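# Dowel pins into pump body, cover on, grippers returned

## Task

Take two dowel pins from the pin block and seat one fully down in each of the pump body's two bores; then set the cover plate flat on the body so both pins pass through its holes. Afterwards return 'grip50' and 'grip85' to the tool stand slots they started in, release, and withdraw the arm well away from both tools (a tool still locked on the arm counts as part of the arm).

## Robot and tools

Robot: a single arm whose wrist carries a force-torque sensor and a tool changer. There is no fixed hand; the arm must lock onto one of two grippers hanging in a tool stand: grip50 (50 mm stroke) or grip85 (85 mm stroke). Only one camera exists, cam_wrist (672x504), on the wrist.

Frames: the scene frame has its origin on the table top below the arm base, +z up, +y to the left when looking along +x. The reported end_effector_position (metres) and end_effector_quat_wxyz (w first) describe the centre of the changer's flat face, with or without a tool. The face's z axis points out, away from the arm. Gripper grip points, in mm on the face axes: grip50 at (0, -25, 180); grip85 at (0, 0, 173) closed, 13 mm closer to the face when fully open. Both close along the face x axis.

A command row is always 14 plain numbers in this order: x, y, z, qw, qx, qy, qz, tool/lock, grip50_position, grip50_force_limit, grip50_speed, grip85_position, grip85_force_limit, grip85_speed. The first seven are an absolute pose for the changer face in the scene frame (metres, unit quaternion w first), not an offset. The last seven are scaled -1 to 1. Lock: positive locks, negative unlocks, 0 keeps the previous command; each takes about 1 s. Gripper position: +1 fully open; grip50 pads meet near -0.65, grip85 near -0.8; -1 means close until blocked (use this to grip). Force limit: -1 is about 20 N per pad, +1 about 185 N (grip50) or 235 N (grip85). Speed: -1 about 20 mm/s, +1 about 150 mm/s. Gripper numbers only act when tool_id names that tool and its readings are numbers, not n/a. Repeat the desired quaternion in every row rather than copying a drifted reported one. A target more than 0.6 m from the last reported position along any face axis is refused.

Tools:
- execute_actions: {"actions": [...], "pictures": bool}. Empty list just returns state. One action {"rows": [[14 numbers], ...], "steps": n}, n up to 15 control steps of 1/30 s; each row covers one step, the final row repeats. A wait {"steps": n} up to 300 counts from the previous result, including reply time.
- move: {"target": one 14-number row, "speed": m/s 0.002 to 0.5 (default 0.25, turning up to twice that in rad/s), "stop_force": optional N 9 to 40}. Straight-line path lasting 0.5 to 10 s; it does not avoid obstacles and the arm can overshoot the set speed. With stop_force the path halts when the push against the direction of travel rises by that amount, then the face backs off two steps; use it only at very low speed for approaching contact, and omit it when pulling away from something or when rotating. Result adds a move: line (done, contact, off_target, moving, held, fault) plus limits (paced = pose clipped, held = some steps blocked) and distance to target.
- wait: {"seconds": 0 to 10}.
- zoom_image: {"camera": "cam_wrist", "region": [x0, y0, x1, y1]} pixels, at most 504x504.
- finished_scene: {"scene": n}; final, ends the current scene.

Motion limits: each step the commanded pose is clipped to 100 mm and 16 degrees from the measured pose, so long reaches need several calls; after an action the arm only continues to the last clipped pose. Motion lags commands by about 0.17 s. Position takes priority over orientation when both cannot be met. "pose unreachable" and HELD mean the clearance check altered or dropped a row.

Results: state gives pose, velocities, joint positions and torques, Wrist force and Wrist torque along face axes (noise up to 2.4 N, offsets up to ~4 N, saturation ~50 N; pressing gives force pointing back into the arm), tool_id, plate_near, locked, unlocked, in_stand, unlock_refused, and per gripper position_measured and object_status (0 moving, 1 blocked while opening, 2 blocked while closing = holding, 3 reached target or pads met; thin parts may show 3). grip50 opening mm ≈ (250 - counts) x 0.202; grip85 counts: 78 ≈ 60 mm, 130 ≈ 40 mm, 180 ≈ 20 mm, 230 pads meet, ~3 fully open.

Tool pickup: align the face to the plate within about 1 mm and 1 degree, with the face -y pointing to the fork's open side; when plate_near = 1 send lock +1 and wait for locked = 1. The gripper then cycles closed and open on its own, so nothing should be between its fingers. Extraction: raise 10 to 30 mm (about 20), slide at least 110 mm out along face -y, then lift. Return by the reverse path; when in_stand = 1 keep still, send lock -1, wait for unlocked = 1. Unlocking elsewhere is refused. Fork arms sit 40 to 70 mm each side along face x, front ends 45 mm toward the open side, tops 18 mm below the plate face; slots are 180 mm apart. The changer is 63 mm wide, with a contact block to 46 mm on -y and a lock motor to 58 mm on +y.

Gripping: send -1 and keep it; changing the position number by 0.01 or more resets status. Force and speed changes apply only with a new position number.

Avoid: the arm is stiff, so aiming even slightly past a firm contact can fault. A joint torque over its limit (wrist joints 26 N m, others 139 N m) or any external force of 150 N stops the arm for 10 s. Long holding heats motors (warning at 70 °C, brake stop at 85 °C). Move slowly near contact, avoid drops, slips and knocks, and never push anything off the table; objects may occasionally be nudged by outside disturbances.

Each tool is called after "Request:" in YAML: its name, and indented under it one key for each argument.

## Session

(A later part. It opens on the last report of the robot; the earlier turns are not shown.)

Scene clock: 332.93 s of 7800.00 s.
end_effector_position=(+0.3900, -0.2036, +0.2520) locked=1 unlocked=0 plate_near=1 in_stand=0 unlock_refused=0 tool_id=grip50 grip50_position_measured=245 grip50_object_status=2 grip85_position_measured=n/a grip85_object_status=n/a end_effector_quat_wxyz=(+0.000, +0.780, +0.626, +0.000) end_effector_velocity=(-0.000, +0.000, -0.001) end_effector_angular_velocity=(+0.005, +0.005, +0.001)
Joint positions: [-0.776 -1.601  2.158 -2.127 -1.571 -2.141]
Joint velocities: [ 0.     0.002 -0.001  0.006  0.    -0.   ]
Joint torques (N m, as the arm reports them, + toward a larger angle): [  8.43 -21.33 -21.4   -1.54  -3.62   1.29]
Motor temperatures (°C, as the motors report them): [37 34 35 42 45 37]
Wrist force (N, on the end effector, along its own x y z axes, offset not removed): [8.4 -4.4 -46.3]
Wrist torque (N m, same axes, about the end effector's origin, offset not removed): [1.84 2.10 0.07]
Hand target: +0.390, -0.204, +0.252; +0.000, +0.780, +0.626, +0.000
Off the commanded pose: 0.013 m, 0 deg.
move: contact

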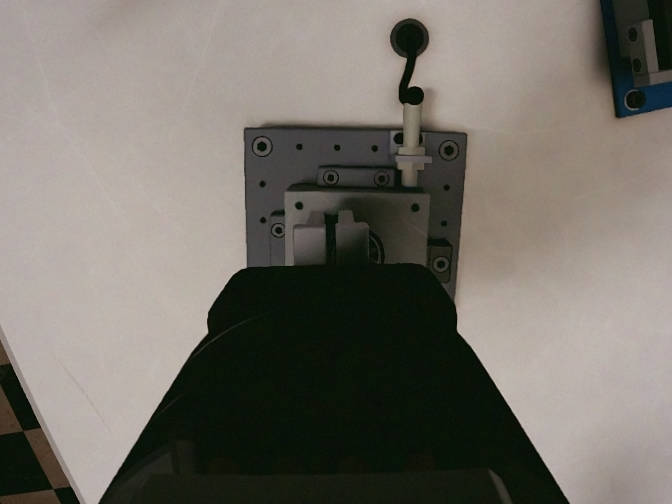

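Request:
move:
  target: [0.3900,-0.2036,0.2526,0,0.7799,0.6259,0,0,-1,0.3,-0.5,0,0,0]
  speed: 0.003

Request:
execute_actions:
  actions:
    - {"rows":[[0.3900,-0.2036,0.2526,0,0.7799,0.6259,0,0,-0.3,0.3,0,0,0,0]],"steps":15}
  pictures: false

Request:
move:
  target: [0.3900,-0.2036,0.29,0,0.7799,0.6259,0,0,-0.3,0.3,0,0,0,0]
  speed: 0.03

Request:
move:
  target: [0.4193,-0.2101,0.30,0,0.7799,0.6259,0,0,-0.3,0.3,0,0,0,0]
  speed: 0.06

Request:
zoom_image:
  camera: "cam_wrist"
  region: [270, 110, 430, 260]

Scene clock: 339.17 s of 7800.00 s.
end_effector_position=(+0.3900, -0.2036, +0.2525) locked=1 unlocked=0 plate_near=1 in_stand=0 unlock_refused=0 tool_id=grip50 grip50_position_measured=245 grip50_object_status=2 grip85_position_measured=n/a grip85_object_status=n/a end_effector_quat_wxyz=(-0.000, +0.780, +0.626, -0.000) end_effector_velocity=(-0.000, +0.000, -0.001) end_effector_angular_velocity=(+0.002, +0.002, -0.001)
Joint positions: [-0.776 -1.602  2.157 -2.125 -1.571 -2.141]
Joint velocities: [-0.     0.001  0.     0.002 -0.     0.   ]
Joint torques (N m, as the arm reports them, + toward a larger angle): [-15.61 -37.41 -35.19  -1.4   -3.69  -1.71]
Motor temperatures (°C, as the motors report them): [37 34 35 42 45 37]
Wrist force (N, on the end effector, along its own x y z axes, offset not removed): [0.8 2.4 2.2]
Wrist torque (N m, same axes, about the end effector's origin, offset not removed): [-1.15 0.79 -0.11]
Hand target: +0.390, -0.204, +0.253; +0.000, +0.780, +0.626, +0.000
Off the commanded pose: 0.000 m, 0 deg.
After step 90, 2.53 s passed at rest.
move: done

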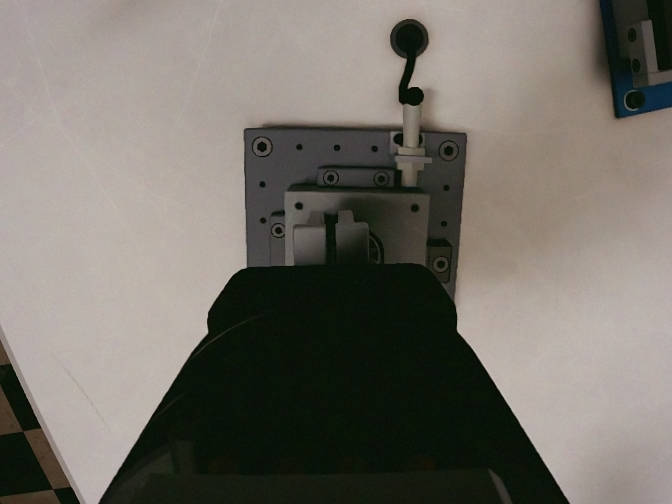

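Scene clock: 339.67 s of 7800.00 s.
end_effector_position=(+0.3900, -0.2036, +0.2526) locked=1 unlocked=0 plate_near=1 in_stand=0 unlock_refused=0 tool_id=grip50 grip50_position_measured=198 grip50_object_status=3 grip85_position_measured=n/a grip85_object_status=n/a end_effector_quat_wxyz=(-0.000, +0.780, +0.626, -0.000) end_effector_velocity=(+0.000, -0.000, -0.000) end_effector_angular_velocity=(+0.000, +0.000, +0.001)
Joint positions: [-0.776 -1.602  2.157 -2.125 -1.572 -2.141]
Joint velocities: [-0.     0.001  0.    -0.001 -0.    -0.001]
Joint torques (N m, as the arm reports them, + toward a larger angle): [-10.32 -38.2  -35.86  -3.72   1.71  -1.65]
Motor temperatures (°C, as the motors report them): [37 34 35 42 45 37]
Wrist force (N, on the end effector, along its own x y z axes, offset not removed): [-1.2 -2.1 -0.2]
Wrist torque (N m, same axes, about the end effector's origin, offset not removed): [-0.03 0.25 -0.18]
Hand target: +0.390, -0.204, +0.253; -0.000, +0.780, +0.626, -0.000
Off the commanded pose: 0.000 m, 0 deg.
Steps of this call (steps 1 to 15: all 15 steps of this action). Readings (end_effector_position | what the end effector reports):
1: (+0.3900, -0.2036, +0.2525) | locked=1 unlocked=0 plate_near=1 in_stand=0 unlock_refused=0 tool_id=grip50 grip50_position_measured=232 grip50_object_status=0 grip85_position_measured=n/a grip85_object_status=n/a
2: (+0.3900, -0.2036, +0.2525) | locked=1 unlocked=0 plate_near=1 in_stand=0 unlock_refused=0 tool_id=grip50 grip50_position_measured=219 grip50_object_status=0 grip85_position_measured=n/a grip85_object_status=n/a
4: (+0.3900, -0.2036, +0.2525) | locked=1 unlocked=0 plate_near=1 in_stand=0 unlock_refused=0 tool_id=grip50 grip50_position_measured=198 grip50_object_status=0 grip85_position_measured=n/a grip85_object_status=n/a
8: (+0.3900, -0.2036, +0.2526) | locked=1 unlocked=0 plate_near=1 in_stand=0 unlock_refused=0 tool_id=grip50 grip50_position_measured=198 grip50_object_status=0 grip85_position_measured=n/a grip85_object_status=n/a
15: the state above

Scene clock: 341.50 s of 7800.00 s.
end_effector_position=(+0.3901, -0.2037, +0.2896) locked=1 unlocked=0 plate_near=1 in_stand=0 unlock_refused=0 tool_id=grip50 grip50_position_measured=198 grip50_object_status=3 grip85_position_measured=n/a grip85_object_status=n/a end_effector_quat_wxyz=(+0.000, +0.780, +0.626, +0.000) end_effector_velocity=(-0.000, +0.000, +0.002) end_effector_angular_velocity=(+0.002, +0.001, +0.001)
Joint positions: [-0.776 -1.651  2.095 -2.014 -1.571 -2.141]
Joint velocities: [ 0.    -0.002 -0.004  0.008  0.    -0.   ]
Joint torques (N m, as the arm reports them, + toward a larger angle): [ 13.48 -37.51 -35.21  -1.81   2.49   1.74]
Motor temperatures (°C, as the motors report them): [37 34 35 42 45 37]
Wrist force (N, on the end effector, along its own x y z axes, offset not removed): [1.4 -0.1 1.9]
Wrist torque (N m, same axes, about the end effector's origin, offset not removed): [-0.21 -0.17 -0.02]
Hand target: +0.390, -0.204, +0.290; +0.000, +0.780, +0.626, +0.000
Off the commanded pose: 0.000 m, 0 deg.
move: done

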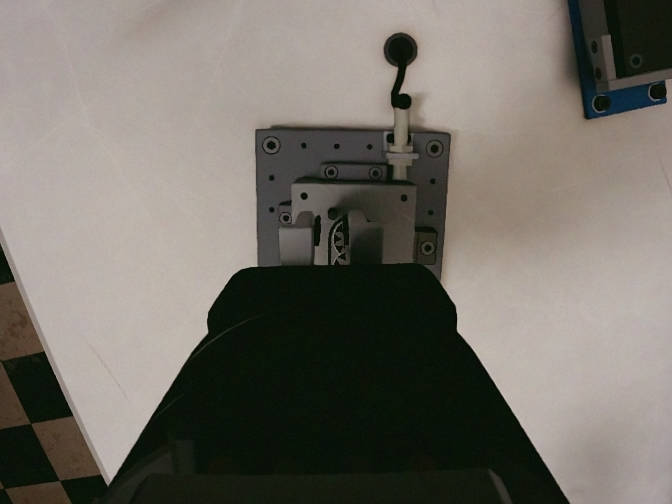

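Scene clock: 342.50 s of 7800.00 s.
end_effector_position=(+0.4191, -0.2100, +0.2999) locked=1 unlocked=0 plate_near=1 in_stand=0 unlock_refused=0 tool_id=grip50 grip50_position_measured=198 grip50_object_status=3 grip85_position_measured=n/a grip85_object_status=n/a end_effector_quat_wxyz=(-0.000, +0.780, +0.626, +0.000) end_effector_velocity=(+0.002, -0.000, +0.001) end_effector_angular_velocity=(-0.000, +0.000, +0.000)
Joint positions: [-0.74  -1.589  2.009 -1.989 -1.571 -2.105]
Joint velocities: [ 0.003  0.003 -0.006  0.003 -0.     0.002]
Joint torques (N m, as the arm reports them, + toward a larger angle): [ 14.69 -21.69 -38.52  -2.04  -1.01   1.92]
Motor temperatures (°C, as the motors report them): [37 34 35 42 45 37]
Wrist force (N, on the end effector, along its own x y z axes, offset not removed): [4.0 -0.4 0.0]
Wrist torque (N m, same axes, about the end effector's origin, offset not removed): [-0.24 -0.14 -0.08]
Hand target: +0.419, -0.210, +0.300; -0.000, +0.780, +0.626, -0.000
Off the commanded pose: 0.000 m, 0 deg.
move: done

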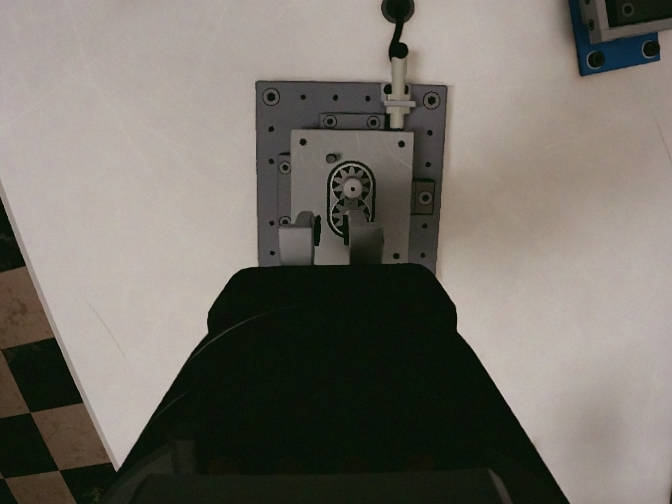

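Region (270, 110, 430, 260) of cam_wrist's 672x504 image, scaled by 3.150, with more detail than that image has; it fills the top 472 rows of this view, and the rest is white.

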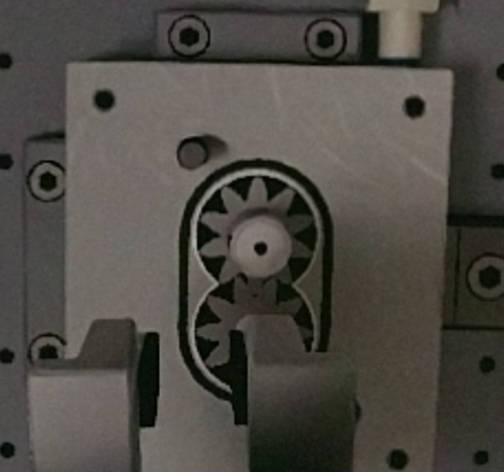

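Request:
move:
  target: [0.3450,-0.2084,0.30,0,0.8358,-0.5490,0,0,-1,0.3,0,0,0,0]
  speed: 0.4

Request:
move:
  target: [0.3450,-0.2084,0.258,0,0.8358,-0.5490,0,0,-1,0.3,0,0,0,0]
  speed: 0.03
  stop_force: 9

Request:
zoom_image:
  camera: "cam_wrist"
  region: [280, 150, 400, 250]

Scene clock: 358.57 s of 7800.00 s.
end_effector_position=(+0.3451, -0.2084, +0.3001) locked=1 unlocked=0 plate_near=1 in_stand=0 unlock_refused=0 tool_id=grip50 grip50_position_measured=256 grip50_object_status=3 grip85_position_measured=n/a grip85_object_status=n/a end_effector_quat_wxyz=(-0.000, +0.836, -0.548, +0.000) end_effector_velocity=(-0.001, +0.000, -0.000) end_effector_angular_velocity=(+0.001, +0.002, -0.017)
Joint positions: [-0.868 -1.761  2.159 -1.968 -1.571  0.281]
Joint velocities: [-0.    -0.     0.001  0.001 -0.001  0.017]
Joint torques (N m, as the arm reports them, + toward a larger angle): [-12.96 -33.34 -20.6   -2.03  -2.24   1.96]
Motor temperatures (°C, as the motors report them): [37 34 35 42 45 37]
Wrist force (N, on the end effector, along its own x y z axes, offset not removed): [2.2 -0.4 2.7]
Wrist torque (N m, same axes, about the end effector's origin, offset not removed): [-0.10 -0.01 -0.23]
Hand target: +0.345, -0.208, +0.300; -0.000, +0.836, -0.549, +0.000
Off the commanded pose: 0.000 m, 0 deg.
After step 90, 9.27 s passed at rest.
move: done

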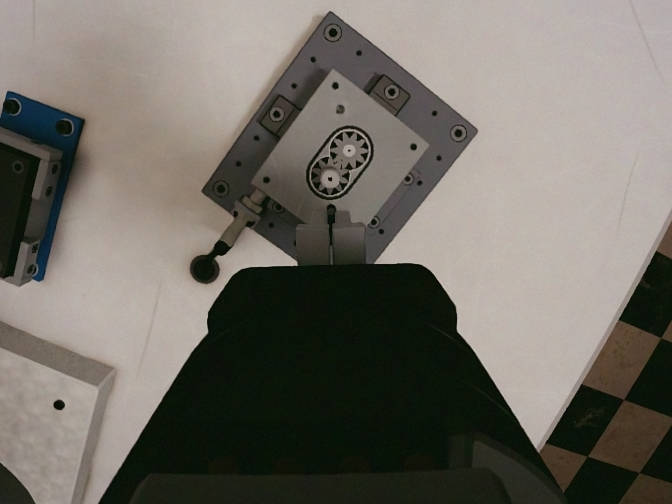

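Scene clock: 360.33 s of 7800.00 s.
end_effector_position=(+0.3449, -0.2083, +0.2603) locked=1 unlocked=0 plate_near=1 in_stand=0 unlock_refused=0 tool_id=grip50 grip50_position_measured=256 grip50_object_status=3 grip85_position_measured=n/a grip85_object_status=n/a end_effector_quat_wxyz=(+0.000, +0.836, -0.549, +0.000) end_effector_velocity=(-0.001, +0.000, +0.003) end_effector_angular_velocity=(+0.009, +0.008, -0.001)
Joint positions: [-0.868 -1.71   2.231 -2.091 -1.571  0.283]
Joint velocities: [-0.    -0.003 -0.009  0.025 -0.001  0.001]
Joint torques (N m, as the arm reports them, + toward a larger angle): [-11.77  -8.61  -5.45   6.9   -2.71   1.36]
Motor temperatures (°C, as the motors report them): [37 34 35 42 45 37]
Wrist force (N, on the end effector, along its own x y z axes, offset not removed): [9.8 -6.9 -50.0]
Wrist torque (N m, same axes, about the end effector's origin, offset not removed): [2.52 1.51 0.13]
Hand target: +0.345, -0.208, +0.261; -0.000, +0.836, -0.549, -0.000
Off the commanded pose: 0.002 m, 0 deg.
move: contact

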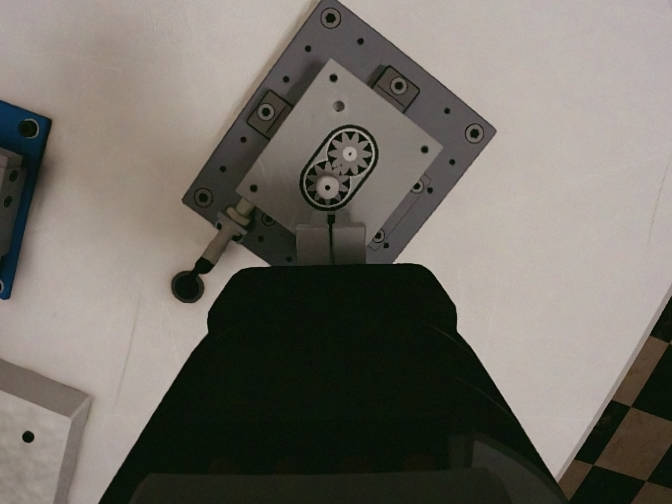

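Region (280, 150, 400, 250) of cam_wrist's 672x504 image, scaled by 4.200, with more detail than that image has.

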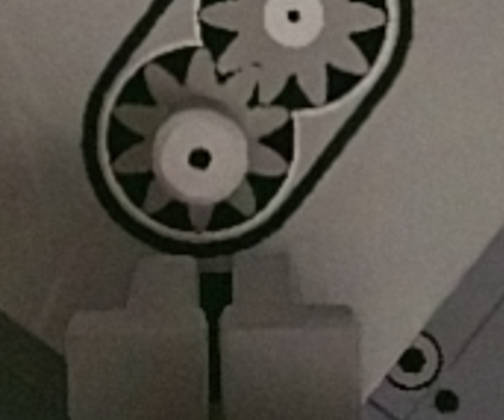

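Request:
move:
  target: [0.3450,-0.2084,0.2485,0,0.8358,-0.5490,0,0,-1,0.3,0,0,0,0]
  speed: 0.003
  stop_force: 25

Scene clock: 365.20 s of 7800.00 s.
end_effector_position=(+0.3449, -0.2083, +0.2605) locked=1 unlocked=0 plate_near=1 in_stand=0 unlock_refused=0 tool_id=grip50 grip50_position_measured=256 grip50_object_status=3 grip85_position_measured=n/a grip85_object_status=n/a end_effector_quat_wxyz=(+0.000, +0.836, -0.549, +0.000) end_effector_velocity=(+0.000, -0.000, -0.000) end_effector_angular_velocity=(+0.003, +0.003, +0.000)
Joint positions: [-0.868 -1.711  2.231 -2.091 -1.571  0.282]
Joint velocities: [ 0.     0.002 -0.003  0.005 -0.    -0.   ]
Joint torques (N m, as the arm reports them, + toward a larger angle): [ -8.19 -12.83 -18.3    0.09  -2.48  -1.48]
Motor temperatures (°C, as the motors report them): [37 34 35 42 45 37]
Wrist force (N, on the end effector, along its own x y z axes, offset not removed): [-9.7 5.7 -50.0]
Wrist torque (N m, same axes, about the end effector's origin, offset not removed): [0.54 -2.13 -0.32]
Hand target: +0.345, -0.208, +0.261; +0.000, +0.836, -0.549, +0.000
Off the commanded pose: 0.012 m, 0 deg.
After step 90, 1.30 s passed at rest.
move: contact

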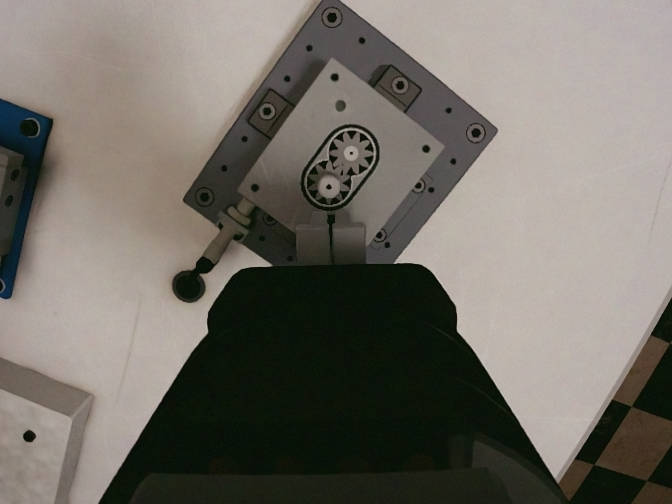

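Request:
move:
  target: [0.3450,-0.2084,0.275,0,0.8358,-0.5490,0,0,-1,0.3,0,0,0,0]
  speed: 0.01

Request:
move:
  target: [0.3175,-0.2203,0.275,0,0.8358,-0.5490,0,0,-1,0.3,0,0,0,0]
  speed: 0.03

Request:
zoom_image:
  camera: "cam_wrist"
  region: [270, 100, 400, 230]

Scene clock: 373.33 s of 7800.00 s.
end_effector_position=(+0.3450, -0.2084, +0.2747) locked=1 unlocked=0 plate_near=1 in_stand=0 unlock_refused=0 tool_id=grip50 grip50_position_measured=256 grip50_object_status=3 grip85_position_measured=n/a grip85_object_status=n/a end_effector_quat_wxyz=(+0.000, +0.836, -0.549, +0.000) end_effector_velocity=(-0.000, +0.000, +0.002) end_effector_angular_velocity=(+0.002, +0.001, +0.000)
Joint positions: [-0.868 -1.73   2.206 -2.045 -1.572  0.283]
Joint velocities: [ 0.    -0.003 -0.004  0.009  0.    -0.   ]
Joint torques (N m, as the arm reports them, + toward a larger angle): [ 14.46 -31.78 -35.33  -2.01  -0.84   1.88]
Motor temperatures (°C, as the motors report them): [37 34 35 42 45 37]
Wrist force (N, on the end effector, along its own x y z axes, offset not removed): [-0.7 -3.7 2.5]
Wrist torque (N m, same axes, about the end effector's origin, offset not removed): [-0.20 0.25 -0.03]
Hand target: +0.345, -0.208, +0.275; +0.000, +0.836, -0.549, +0.000
Off the commanded pose: 0.000 m, 0 deg.
After step 90, 3.50 s passed at rest.
move: done

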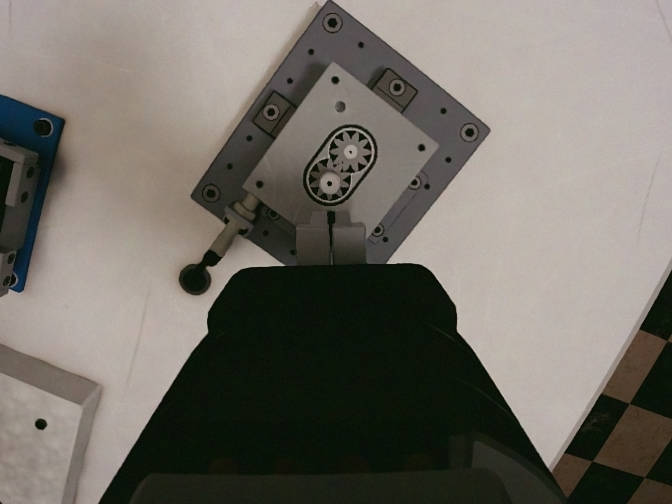

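Scene clock: 374.70 s of 7800.00 s.
end_effector_position=(+0.3178, -0.2202, +0.2750) locked=1 unlocked=0 plate_near=1 in_stand=0 unlock_refused=0 tool_id=grip50 grip50_position_measured=256 grip50_object_status=3 grip85_position_measured=n/a grip85_object_status=n/a end_effector_quat_wxyz=(-0.000, +0.836, -0.549, +0.000) end_effector_velocity=(-0.002, -0.001, +0.000) end_effector_angular_velocity=(+0.000, -0.001, +0.000)
Joint positions: [-0.945 -1.777  2.241 -2.034 -1.571  0.205]
Joint velocities: [-0.007 -0.004  0.002  0.002  0.001 -0.007]
Joint torques (N m, as the arm reports them, + toward a larger angle): [-14.52 -29.94 -21.06  -2.13   2.42  -1.86]
Motor temperatures (°C, as the motors report them): [37 34 35 42 45 37]
Wrist force (N, on the end effector, along its own x y z axes, offset not removed): [1.1 0.7 1.9]
Wrist torque (N m, same axes, about the end effector's origin, offset not removed): [0.05 -0.09 0.00]
Hand target: +0.318, -0.220, +0.275; -0.000, +0.836, -0.549, +0.000
Off the commanded pose: 0.000 m, 0 deg.
move: done

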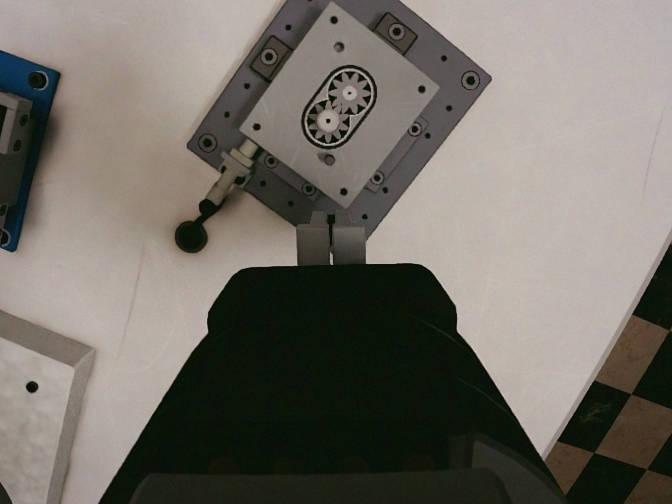

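Region (270, 100, 400, 230) of cam_wrist's 672x504 image, scaled by 3.877, with more detail than that image has.

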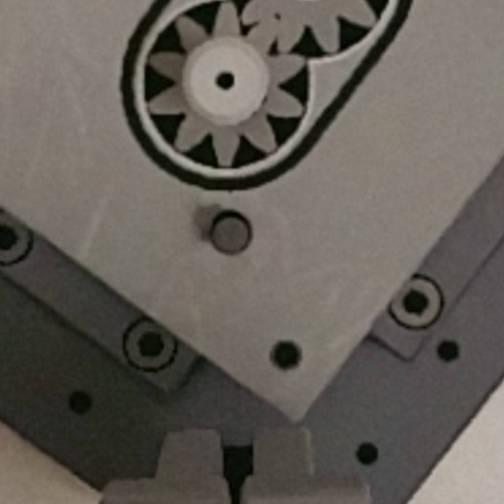

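Request:
move:
  target: [0.3430,-0.2083,0.275,0,0.8358,-0.5490,0,0,-0.2,0.3,0,0,0,0]
  speed: 0.03

Request:
move:
  target: [0.3430,-0.2083,0.254,0,0.8358,-0.5490,0,0,-0.2,0.3,0,0,0,0]
  speed: 0.01
  stop_force: 9

Request:
zoom_image:
  camera: "cam_wrist"
  region: [290, 180, 380, 260]

Scene clock: 387.90 s of 7800.00 s.
end_effector_position=(+0.3427, -0.2084, +0.2750) locked=1 unlocked=0 plate_near=1 in_stand=0 unlock_refused=0 tool_id=grip50 grip50_position_measured=182 grip50_object_status=3 grip85_position_measured=n/a grip85_object_status=n/a end_effector_quat_wxyz=(+0.000, +0.836, -0.549, -0.000) end_effector_velocity=(+0.002, +0.001, +0.000) end_effector_angular_velocity=(-0.000, -0.000, -0.000)
Joint positions: [-0.872 -1.736  2.21  -2.043 -1.572  0.278]
Joint velocities: [ 0.007  0.004 -0.003 -0.001  0.     0.007]
Joint torques (N m, as the arm reports them, + toward a larger angle): [ 14.43 -11.62 -37.11  -5.89  -2.04   1.77]
Motor temperatures (°C, as the motors report them): [37 34 35 42 45 37]
Wrist force (N, on the end effector, along its own x y z axes, offset not removed): [0.9 0.4 2.4]
Wrist torque (N m, same axes, about the end effector's origin, offset not removed): [0.02 0.10 -0.15]
Hand target: +0.343, -0.208, +0.275; +0.000, +0.836, -0.549, -0.000
Off the commanded pose: 0.000 m, 0 deg.
After step 90, 8.90 s passed at rest.
move: done

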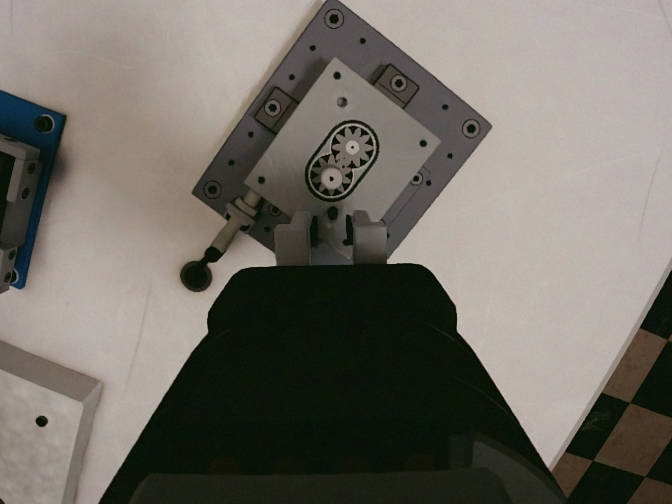

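Scene clock: 390.23 s of 7800.00 s.
end_effector_position=(+0.3429, -0.2082, +0.2543) locked=1 unlocked=0 plate_near=1 in_stand=0 unlock_refused=0 tool_id=grip50 grip50_position_measured=182 grip50_object_status=3 grip85_position_measured=n/a grip85_object_status=n/a end_effector_quat_wxyz=(-0.000, +0.836, -0.549, -0.000) end_effector_velocity=(+0.000, +0.000, -0.002) end_effector_angular_velocity=(-0.002, -0.002, -0.000)
Joint positions: [-0.872 -1.706  2.245 -2.109 -1.572  0.279]
Joint velocities: [ 0.     0.002  0.004 -0.009  0.     0.001]
Joint torques (N m, as the arm reports them, + toward a larger angle): [ 13.74 -11.73 -20.12  -5.85   2.68   1.66]
Motor temperatures (°C, as the motors report them): [37 34 35 42 45 37]
Wrist force (N, on the end effector, along its own x y z axes, offset not removed): [2.0 -1.0 2.1]
Wrist torque (N m, same axes, about the end effector's origin, offset not removed): [-0.09 -0.13 -0.06]
Hand target: +0.343, -0.208, +0.254; +0.000, +0.836, -0.549, -0.000
Off the commanded pose: 0.000 m, 0 deg.
move: done

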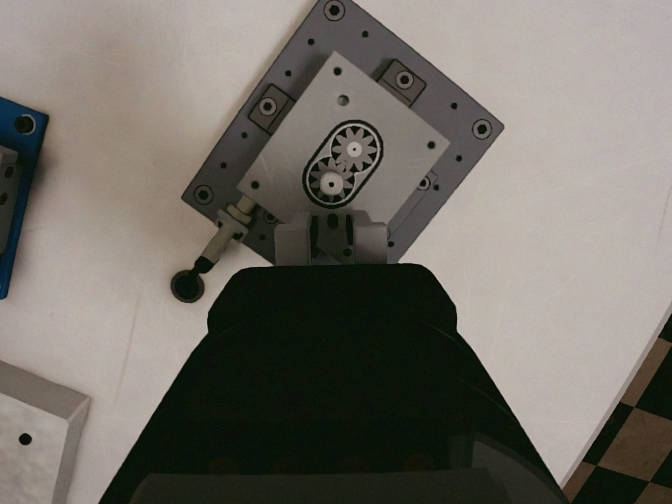

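Region (290, 180, 380, 260) of cam_wrist's 672x504 image, scaled by 5.600, with more detail than that image has.

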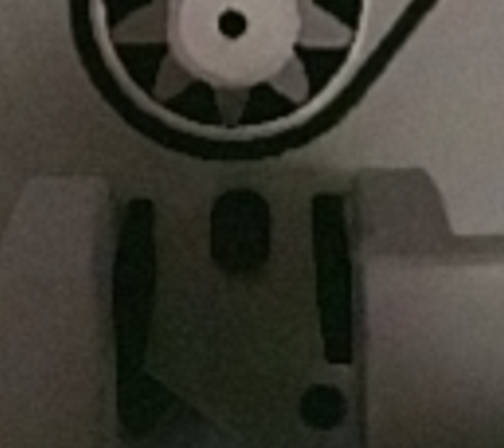

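Request:
move:
  target: [0.3431,-0.2086,0.253,0,0.8358,-0.5490,0,0,-0.2,0.3,0,0,0,0]
  speed: 0.004

Request:
execute_actions:
  actions:
    - {"rows":[[0.3431,-0.2086,0.253,0,0.8358,-0.5490,0,0,-1,0.3,-0.8,0,0,0]],"steps":15}
  pictures: false

Request:
execute_actions:
  actions:
    - {"rows":[[0.3431,-0.2086,0.253,0,0.8358,-0.5490,0,0,-1,0.3,-0.8,0,0,0]],"steps":10}

Scene clock: 398.87 s of 7800.00 s.
end_effector_position=(+0.3431, -0.2086, +0.2531) locked=1 unlocked=0 plate_near=1 in_stand=0 unlock_refused=0 tool_id=grip50 grip50_position_measured=182 grip50_object_status=3 grip85_position_measured=n/a grip85_object_status=n/a end_effector_quat_wxyz=(-0.000, +0.836, -0.549, -0.000) end_effector_velocity=(-0.000, -0.000, +0.001) end_effector_angular_velocity=(-0.003, -0.001, -0.001)
Joint positions: [-0.872 -1.703  2.247 -2.113 -1.572  0.278]
Joint velocities: [-0.001 -0.002  0.    -0.002 -0.001 -0.   ]
Joint torques (N m, as the arm reports them, + toward a larger angle): [-14.69 -11.46 -19.25  -6.21   2.6   -1.8 ]
Motor temperatures (°C, as the motors report them): [37 34 35 42 45 37]
Wrist force (N, on the end effector, along its own x y z axes, offset not removed): [0.6 -1.9 1.7]
Wrist torque (N m, same axes, about the end effector's origin, offset not removed): [-0.23 0.18 -0.16]
Hand target: +0.343, -0.209, +0.253; -0.000, +0.836, -0.549, -0.000
Off the commanded pose: 0.000 m, 0 deg.
After step 90, 4.93 s passed at rest.
move: done

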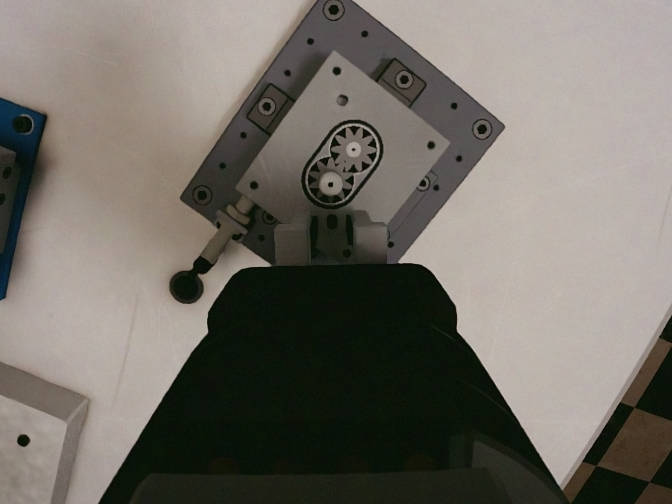

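Scene clock: 399.37 s of 7800.00 s.
end_effector_position=(+0.3431, -0.2086, +0.2530) locked=1 unlocked=0 plate_near=1 in_stand=0 unlock_refused=0 tool_id=grip50 grip50_position_measured=246 grip50_object_status=0 grip85_position_measured=n/a grip85_object_status=n/a end_effector_quat_wxyz=(+0.000, +0.836, -0.549, +0.000) end_effector_velocity=(-0.000, +0.000, -0.000) end_effector_angular_velocity=(-0.000, +0.001, -0.001)
Joint positions: [-0.872 -1.703  2.247 -2.114 -1.572  0.278]
Joint velocities: [ 0.    -0.     0.     0.    -0.001  0.001]
Joint torques (N m, as the arm reports them, + toward a larger angle): [-10.58  -9.65 -19.73  -5.06   2.32  -2.06]
Motor temperatures (°C, as the motors report them): [37 34 35 42 45 37]
Wrist force (N, on the end effector, along its own x y z axes, offset not removed): [3.1 1.3 4.7]
Wrist torque (N m, same axes, about the end effector's origin, offset not removed): [0.18 0.31 -0.10]
Hand target: +0.343, -0.209, +0.253; -0.000, +0.836, -0.549, +0.000
Off the commanded pose: 0.000 m, 0 deg.
Steps of this call (steps 1 to 15: all 15 steps of this action). Readings (end_effector_position | what the end effector reports):
1: (+0.3431, -0.2086, +0.2531) | locked=1 unlocked=0 plate_near=1 in_stand=0 unlock_refused=0 tool_id=grip50 grip50_position_measured=187 grip50_object_status=0 grip85_position_measured=n/a grip85_object_status=n/a
2: (+0.3431, -0.2086, +0.2530) | locked=1 unlocked=0 plate_near=1 in_stand=0 unlock_refused=0 tool_id=grip50 grip50_position_measured=193 grip50_object_status=0 grip85_position_measured=n/a grip85_object_status=n/a
4: (+0.3431, -0.2086, +0.2530) | locked=1 unlocked=0 plate_near=1 in_stand=0 unlock_refused=0 tool_id=grip50 grip50_position_measured=204 grip50_object_status=0 grip85_position_measured=n/a grip85_object_status=n/a
8: (+0.3431, -0.2086, +0.2530) | locked=1 unlocked=0 plate_near=1 in_stand=0 unlock_refused=0 tool_id=grip50 grip50_position_measured=226 grip50_object_status=0 grip85_position_measured=n/a grip85_object_status=n/a
15: the state above

Scene clock: 399.70 s of 7800.00 s.
end_effector_position=(+0.3431, -0.2086, +0.2530) locked=1 unlocked=0 plate_near=1 in_stand=0 unlock_refused=0 tool_id=grip50 grip50_position_measured=246 grip50_object_status=2 grip85_position_measured=n/a grip85_object_status=n/a end_effector_quat_wxyz=(+0.000, +0.836, -0.549, +0.000) end_effector_velocity=(-0.000, +0.000, +0.001) end_effector_angular_velocity=(-0.002, -0.001, +0.000)
Joint positions: [-0.872 -1.703  2.247 -2.114 -1.572  0.278]
Joint velocities: [ 0.    -0.002 -0.     0.001 -0.    -0.   ]
Joint torques (N m, as the arm reports them, + toward a larger angle): [-12.38 -10.11 -17.82  -3.91   2.64  -1.83]
Motor temperatures (°C, as the motors report them): [37 34 35 42 45 37]
Wrist force (N, on the end effector, along its own x y z axes, offset not removed): [3.9 -0.2 3.1]
Wrist torque (N m, same axes, about the end effector's origin, offset not removed): [-0.23 0.31 -0.04]
Hand target: +0.343, -0.209, +0.253; +0.000, +0.836, -0.549, +0.000
Off the commanded pose: 0.000 m, 0 deg.
Steps of this call (steps 1 to 10: all 10 steps of this action). Readings (end_effector_position | what the end effector reports):
1: (+0.3431, -0.2086, +0.2530) | locked=1 unlocked=0 plate_near=1 in_stand=0 unlock_refused=0 tool_id=grip50 grip50_position_measured=246 grip50_object_status=0 grip85_position_measured=n/a grip85_object_status=n/a
2: (+0.3431, -0.2086, +0.2530) | locked=1 unlocked=0 plate_near=1 in_stand=0 unlock_refused=0 tool_id=grip50 grip50_position_measured=246 grip50_object_status=0 grip85_position_measured=n/a grip85_object_status=n/a
4: (+0.3431, -0.2086, +0.2530) | locked=1 unlocked=0 plate_near=1 in_stand=0 unlock_refused=0 tool_id=grip50 grip50_position_measured=246 grip50_object_status=2 grip85_position_measured=n/a grip85_object_status=n/a
8: (+0.3431, -0.2086, +0.2530) | locked=1 unlocked=0 plate_near=1 in_stand=0 unlock_refused=0 tool_id=grip50 grip50_position_measured=246 grip50_object_status=2 grip85_position_measured=n/a grip85_object_status=n/a
10: the state above

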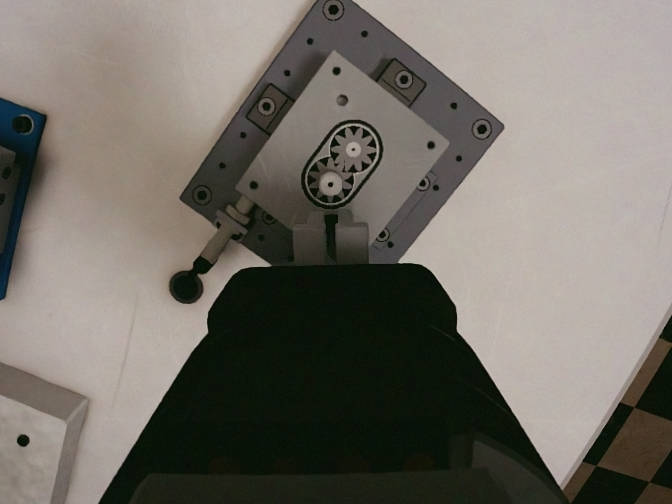

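Gripped nicely with small side load. Push down.

Request:
move:
  target: [0.3432,-0.2088,0.240,0,0.8358,-0.5490,0,0,-1,0.3,-0.8,0,0,0]
  speed: 0.003
  stop_force: 20

Scene clock: 401.37 s of 7800.00 s.
end_effector_position=(+0.3431, -0.2086, +0.2525) locked=1 unlocked=0 plate_near=1 in_stand=0 unlock_refused=0 tool_id=grip50 grip50_position_measured=246 grip50_object_status=2 grip85_position_measured=n/a grip85_object_status=n/a end_effector_quat_wxyz=(+0.000, +0.836, -0.549, +0.000) end_effector_velocity=(+0.000, -0.000, +0.001) end_effector_angular_velocity=(+0.000, +0.001, +0.000)
Joint positions: [-0.872 -1.702  2.248 -2.115 -1.572  0.278]
Joint velocities: [ 0.    -0.    -0.003  0.005 -0.001 -0.   ]
Joint torques (N m, as the arm reports them, + toward a larger angle): [-10.37 -15.03 -23.96  -1.28   2.3   -1.44]
Motor temperatures (°C, as the motors report them): [37 34 35 42 45 37]
Wrist force (N, on the end effector, along its own x y z axes, offset not removed): [-7.3 8.0 -40.6]
Wrist torque (N m, same axes, about the end effector's origin, offset not removed): [-0.23 -1.65 -0.34]
Hand target: +0.343, -0.209, +0.253; -0.000, +0.836, -0.549, -0.000
Off the commanded pose: 0.012 m, 0 deg.
move: contact

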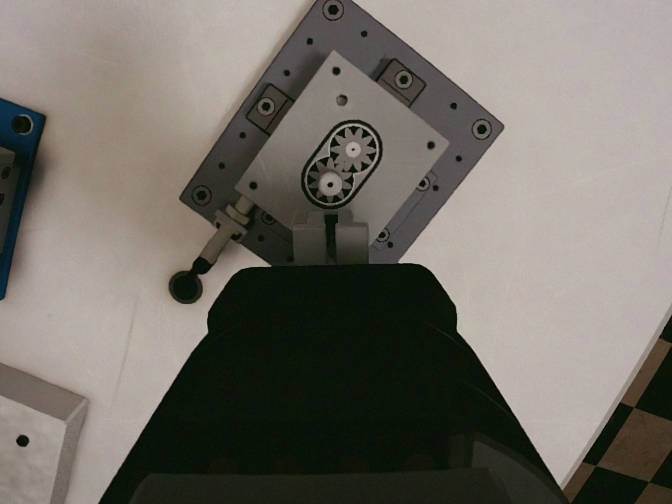

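Request:
execute_actions:
  actions:
    - {"rows":[[0.3431,-0.2086,0.2533,0,0.8358,-0.5490,0,0,-0.2,0.3,0,0,0,0]],"steps":15}
  pictures: false

Request:
move:
  target: [0.3431,-0.2086,0.29,0,0.8358,-0.5490,0,0,-0.2,0.3,0,0,0,0]
  speed: 0.05

Request:
move:
  target: [0.355,-0.312,0.29,0,0.8358,-0.5490,0,0,-0.2,0.3,0,0,0,0]
  speed: 0.15

Scene clock: 408.07 s of 7800.00 s.
end_effector_position=(+0.3431, -0.2086, +0.2533) locked=1 unlocked=0 plate_near=1 in_stand=0 unlock_refused=0 tool_id=grip50 grip50_position_measured=182 grip50_object_status=3 grip85_position_measured=n/a grip85_object_status=n/a end_effector_quat_wxyz=(-0.000, +0.836, -0.549, -0.000) end_effector_velocity=(-0.001, +0.001, +0.001) end_effector_angular_velocity=(-0.001, -0.000, +0.000)
Joint positions: [-0.872 -1.704  2.246 -2.113 -1.572  0.278]
Joint velocities: [-0.    -0.003  0.001  0.001 -0.    -0.   ]
Joint torques (N m, as the arm reports them, + toward a larger angle): [ -9.74 -33.28 -37.25  -2.34   2.7    1.82]
Motor temperatures (°C, as the motors report them): [37 34 35 42 45 37]
Wrist force (N, on the end effector, along its own x y z axes, offset not removed): [-1.0 -0.1 0.3]
Wrist torque (N m, same axes, about the end effector's origin, offset not removed): [-0.04 0.22 -0.19]
Hand target: +0.343, -0.209, +0.253; +0.000, +0.836, -0.549, +0.000
Off the commanded pose: 0.000 m, 0 deg.
Steps of this call (steps 1 to 90: nothing new was sent; then 3.20 s passed at rest; steps 91 to 105: all 15 steps of this action). Readings (end_effector_position | what the end effector reports):
91: (+0.3431, -0.2086, +0.2527) | locked=1 unlocked=0 plate_near=1 in_stand=0 unlock_refused=0 tool_id=grip50 grip50_position_measured=233 grip50_object_status=0 grip85_position_measured=n/a grip85_object_status=n/a
92: (+0.3431, -0.2086, +0.2527) | locked=1 unlocked=0 plate_near=1 in_stand=0 unlock_refused=0 tool_id=grip50 grip50_position_measured=219 grip50_object_status=0 grip85_position_measured=n/a grip85_object_status=n/a
94: (+0.3431, -0.2086, +0.2528) | locked=1 unlocked=0 plate_near=1 in_stand=0 unlock_refused=0 tool_id=grip50 grip50_position_measured=191 grip50_object_status=0 grip85_position_measured=n/a grip85_object_status=n/a
98: (+0.3431, -0.2086, +0.2531) | locked=1 unlocked=0 plate_near=1 in_stand=0 unlock_refused=0 tool_id=grip50 grip50_position_measured=182 grip50_object_status=0 grip85_position_measured=n/a grip85_object_status=n/a
105: the state above

Scene clock: 409.47 s of 7800.00 s.
end_effector_position=(+0.3432, -0.2087, +0.2897) locked=1 unlocked=0 plate_near=1 in_stand=0 unlock_refused=0 tool_id=grip50 grip50_position_measured=182 grip50_object_status=3 grip85_position_measured=n/a grip85_object_status=n/a end_effector_quat_wxyz=(+0.000, +0.836, -0.549, +0.000) end_effector_velocity=(-0.000, +0.001, +0.002) end_effector_angular_velocity=(+0.002, +0.002, +0.003)
Joint positions: [-0.872 -1.753  2.181 -1.998 -1.572  0.279]
Joint velocities: [ 0.001 -0.002 -0.004  0.009 -0.    -0.002]
Joint torques (N m, as the arm reports them, + toward a larger angle): [ 10.34 -32.68 -38.17  -2.08   2.07   0.48]
Motor temperatures (°C, as the motors report them): [37 34 35 42 45 37]
Wrist force (N, on the end effector, along its own x y z axes, offset not removed): [0.2 -1.5 2.6]
Wrist torque (N m, same axes, about the end effector's origin, offset not removed): [-0.31 0.03 -0.03]
Hand target: +0.343, -0.209, +0.290; +0.000, +0.836, -0.549, +0.000
Off the commanded pose: 0.000 m, 0 deg.
move: done

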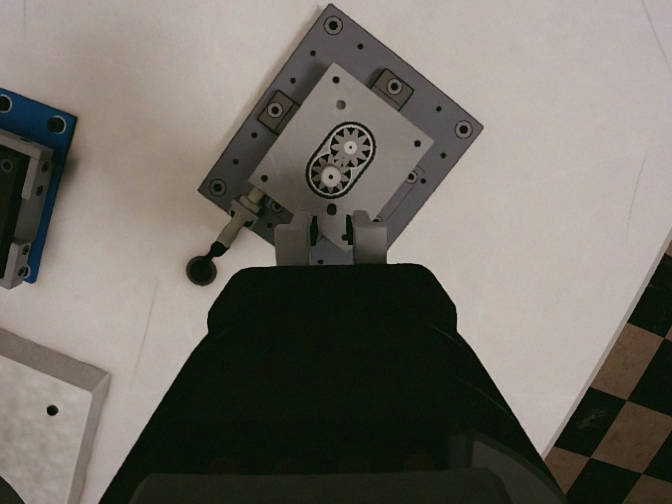

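Scene clock: 410.77 s of 7800.00 s.
end_effector_position=(+0.3550, -0.3117, +0.2899) locked=1 unlocked=0 plate_near=1 in_stand=0 unlock_refused=0 tool_id=grip50 grip50_position_measured=182 grip50_object_status=3 grip85_position_measured=n/a grip85_object_status=n/a end_effector_quat_wxyz=(-0.000, +0.836, -0.549, +0.000) end_effector_velocity=(+0.000, -0.002, +0.000) end_effector_angular_velocity=(+0.000, -0.000, +0.001)
Joint positions: [-0.994 -1.57   2.018 -2.018 -1.571  0.156]
Joint velocities: [-0.002  0.004 -0.005  0.     0.    -0.003]
Joint torques (N m, as the arm reports them, + toward a larger angle): [-12.77 -19.16 -37.27  -2.19   2.64  -1.73]
Motor temperatures (°C, as the motors report them): [37 34 35 42 45 37]
Wrist force (N, on the end effector, along its own x y z axes, offset not removed): [0.3 0.4 1.1]
Wrist torque (N m, same axes, about the end effector's origin, offset not removed): [0.01 0.06 -0.13]
Hand target: +0.355, -0.312, +0.290; -0.000, +0.836, -0.549, +0.000
Off the commanded pose: 0.000 m, 0 deg.
move: done

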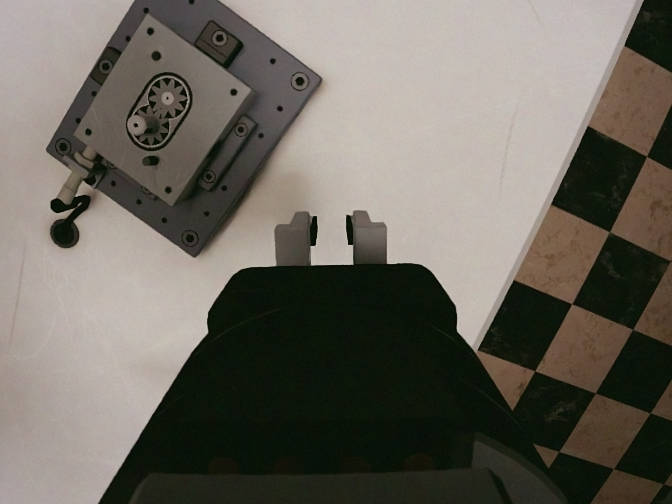

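Request:
zoom_image:
  camera: "cam_wrist"
  region: [90, 80, 210, 200]

Region (90, 80, 210, 200) of cam_wrist's 672x504 image, scaled by 4.200, with more detail than that image has.

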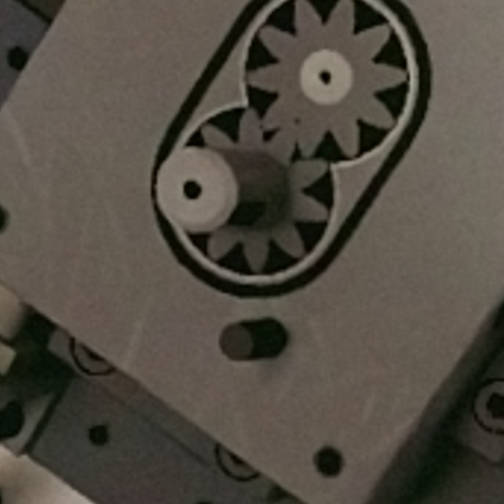

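Request:
move:
  target: [0.3901,0.2077,0.30,0,0.6293,0.7771,0,0,-0.41,0.3,0,0,0,0]
  speed: 0.4

Request:
zoom_image:
  camera: "cam_wrist"
  region: [270, 130, 400, 250]

Scene clock: 421.70 s of 7800.00 s.
end_effector_position=(+0.3895, +0.2070, +0.3000) locked=1 unlocked=0 plate_near=1 in_stand=0 unlock_refused=0 tool_id=grip50 grip50_position_measured=214 grip50_object_status=3 grip85_position_measured=n/a grip85_object_status=n/a end_effector_quat_wxyz=(-0.000, +0.630, +0.777, -0.002) end_effector_velocity=(+0.001, +0.003, -0.001) end_effector_angular_velocity=(-0.000, +0.002, +0.014)
Joint positions: [ 0.194 -1.659  2.072 -1.979 -1.573 -1.597]
Joint velocities: [ 0.006  0.006 -0.003 -0.     0.    -0.008]
Joint torques (N m, as the arm reports them, + toward a larger angle): [ 13.33 -15.77 -39.96  -5.9   -2.24  -1.45]
Motor temperatures (°C, as the motors report them): [37 34 35 42 45 37]
Wrist force (N, on the end effector, along its own x y z axes, offset not removed): [1.4 -3.8 1.9]
Wrist torque (N m, same axes, about the end effector's origin, offset not removed): [-0.47 0.19 -0.02]
Hand target: +0.390, +0.207, +0.300; -0.000, +0.629, +0.777, -0.002
Off the commanded pose: 0.001 m, 0 deg.
After step 90, 3.60 s passed at rest.
move: done

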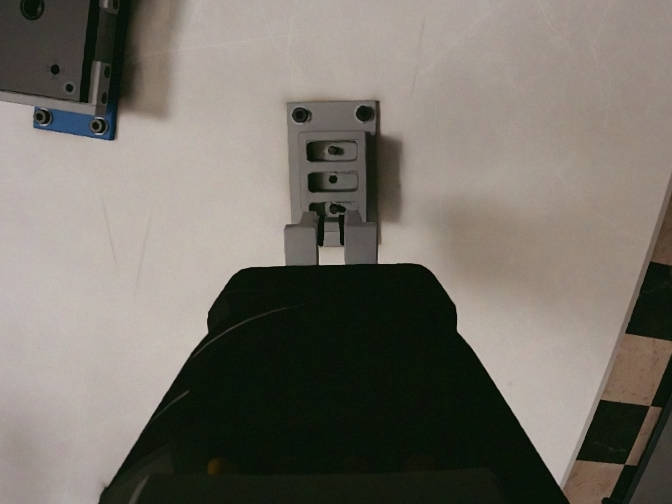

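Region (270, 130, 400, 250) of cam_wrist's 672x504 image, scaled by 3.877, with more detail than that image has; it fills the top 465 rows of this view, and the rest is white.

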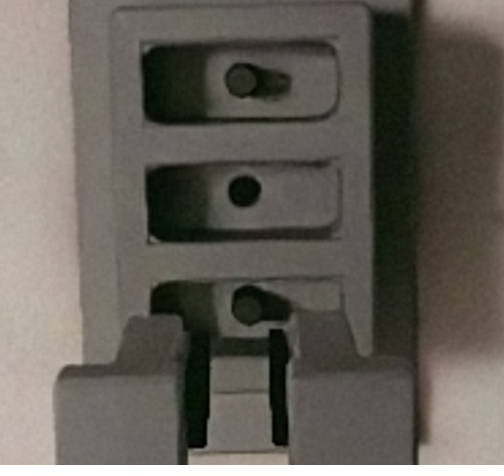

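Request:
move:
  target: [0.3901,0.2077,0.257,0,0.6293,0.7771,0,0,-0.41,0.3,0,0,0,0]
  speed: 0.04

Request:
zoom_image:
  camera: "cam_wrist"
  region: [290, 170, 380, 250]

Request:
move:
  target: [0.3901,0.2077,0.222,0,0.6293,0.7771,0,0,-0.41,0.3,0,0,0,0]
  speed: 0.005
  stop_force: 9

Scene clock: 426.33 s of 7800.00 s.
end_effector_position=(+0.3900, +0.2077, +0.2574) locked=1 unlocked=0 plate_near=1 in_stand=0 unlock_refused=0 tool_id=grip50 grip50_position_measured=214 grip50_object_status=3 grip85_position_measured=n/a grip85_object_status=n/a end_effector_quat_wxyz=(-0.000, +0.629, +0.777, -0.000) end_effector_velocity=(+0.000, +0.000, -0.002) end_effector_angular_velocity=(-0.000, -0.002, +0.000)
Joint positions: [ 0.194 -1.605  2.145 -2.11  -1.57  -1.598]
Joint velocities: [ 0.     0.004  0.004 -0.01  -0.001  0.   ]
Joint torques (N m, as the arm reports them, + toward a larger angle): [-12.4  -16.99 -19.54  -6.04   2.7   -1.3 ]
Motor temperatures (°C, as the motors report them): [37 34 35 42 45 37]
Wrist force (N, on the end effector, along its own x y z axes, offset not removed): [0.0 2.2 -0.1]
Wrist torque (N m, same axes, about the end effector's origin, offset not removed): [0.06 0.05 -0.24]
Hand target: +0.390, +0.208, +0.257; -0.000, +0.629, +0.777, -0.000
Off the commanded pose: 0.000 m, 0 deg.
After step 90, 0.17 s passed at rest.
move: done

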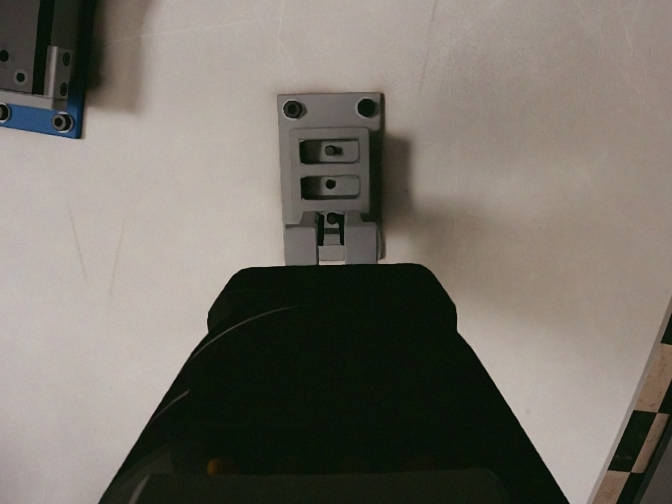

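Region (290, 170, 380, 250) of cam_wrist's 672x504 image, scaled by 5.600, with more detail than that image has.

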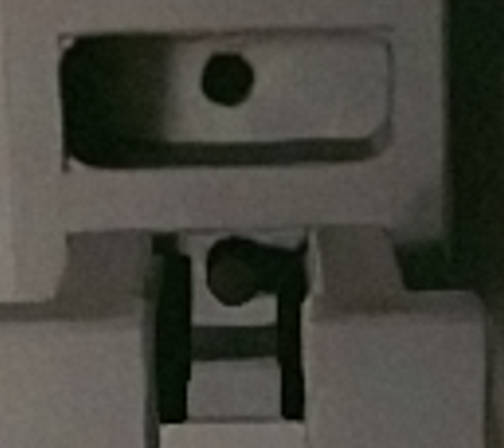

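Scene clock: 429.67 s of 7800.00 s.
end_effector_position=(+0.3900, +0.2077, +0.2426) locked=1 unlocked=0 plate_near=1 in_stand=0 unlock_refused=0 tool_id=grip50 grip50_position_measured=214 grip50_object_status=3 grip85_position_measured=n/a grip85_object_status=n/a end_effector_quat_wxyz=(+0.000, +0.629, +0.777, +0.000) end_effector_velocity=(-0.001, +0.000, +0.000) end_effector_angular_velocity=(-0.000, +0.004, +0.001)
Joint positions: [ 0.194 -1.582  2.168 -2.156 -1.57  -1.598]
Joint velocities: [ 0.001 -0.001 -0.002  0.007  0.     0.   ]
Joint torques (N m, as the arm reports them, + toward a larger angle): [  3.18 -23.05 -22.28  -0.27   2.25   2.04]
Motor temperatures (°C, as the motors report them): [37 34 35 42 45 37]
Wrist force (N, on the end effector, along its own x y z axes, offset not removed): [-0.9 -2.9 -41.5]
Wrist torque (N m, same axes, about the end effector's origin, offset not removed): [1.91 0.11 -0.13]
Hand target: +0.390, +0.208, +0.243; +0.000, +0.629, +0.777, -0.000
Off the commanded pose: 0.021 m, 0 deg.
move: contact

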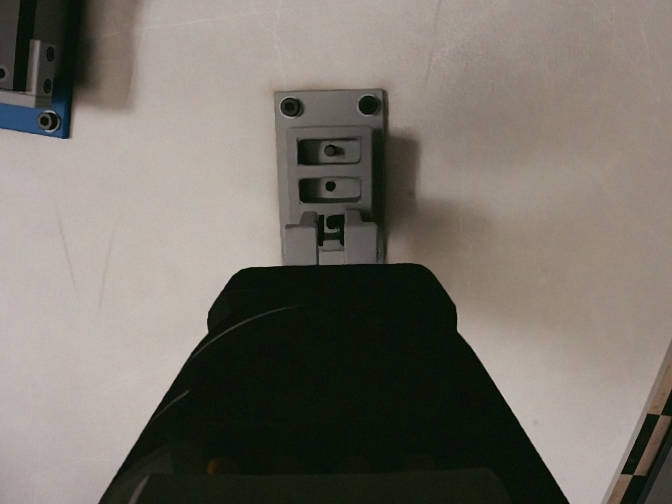

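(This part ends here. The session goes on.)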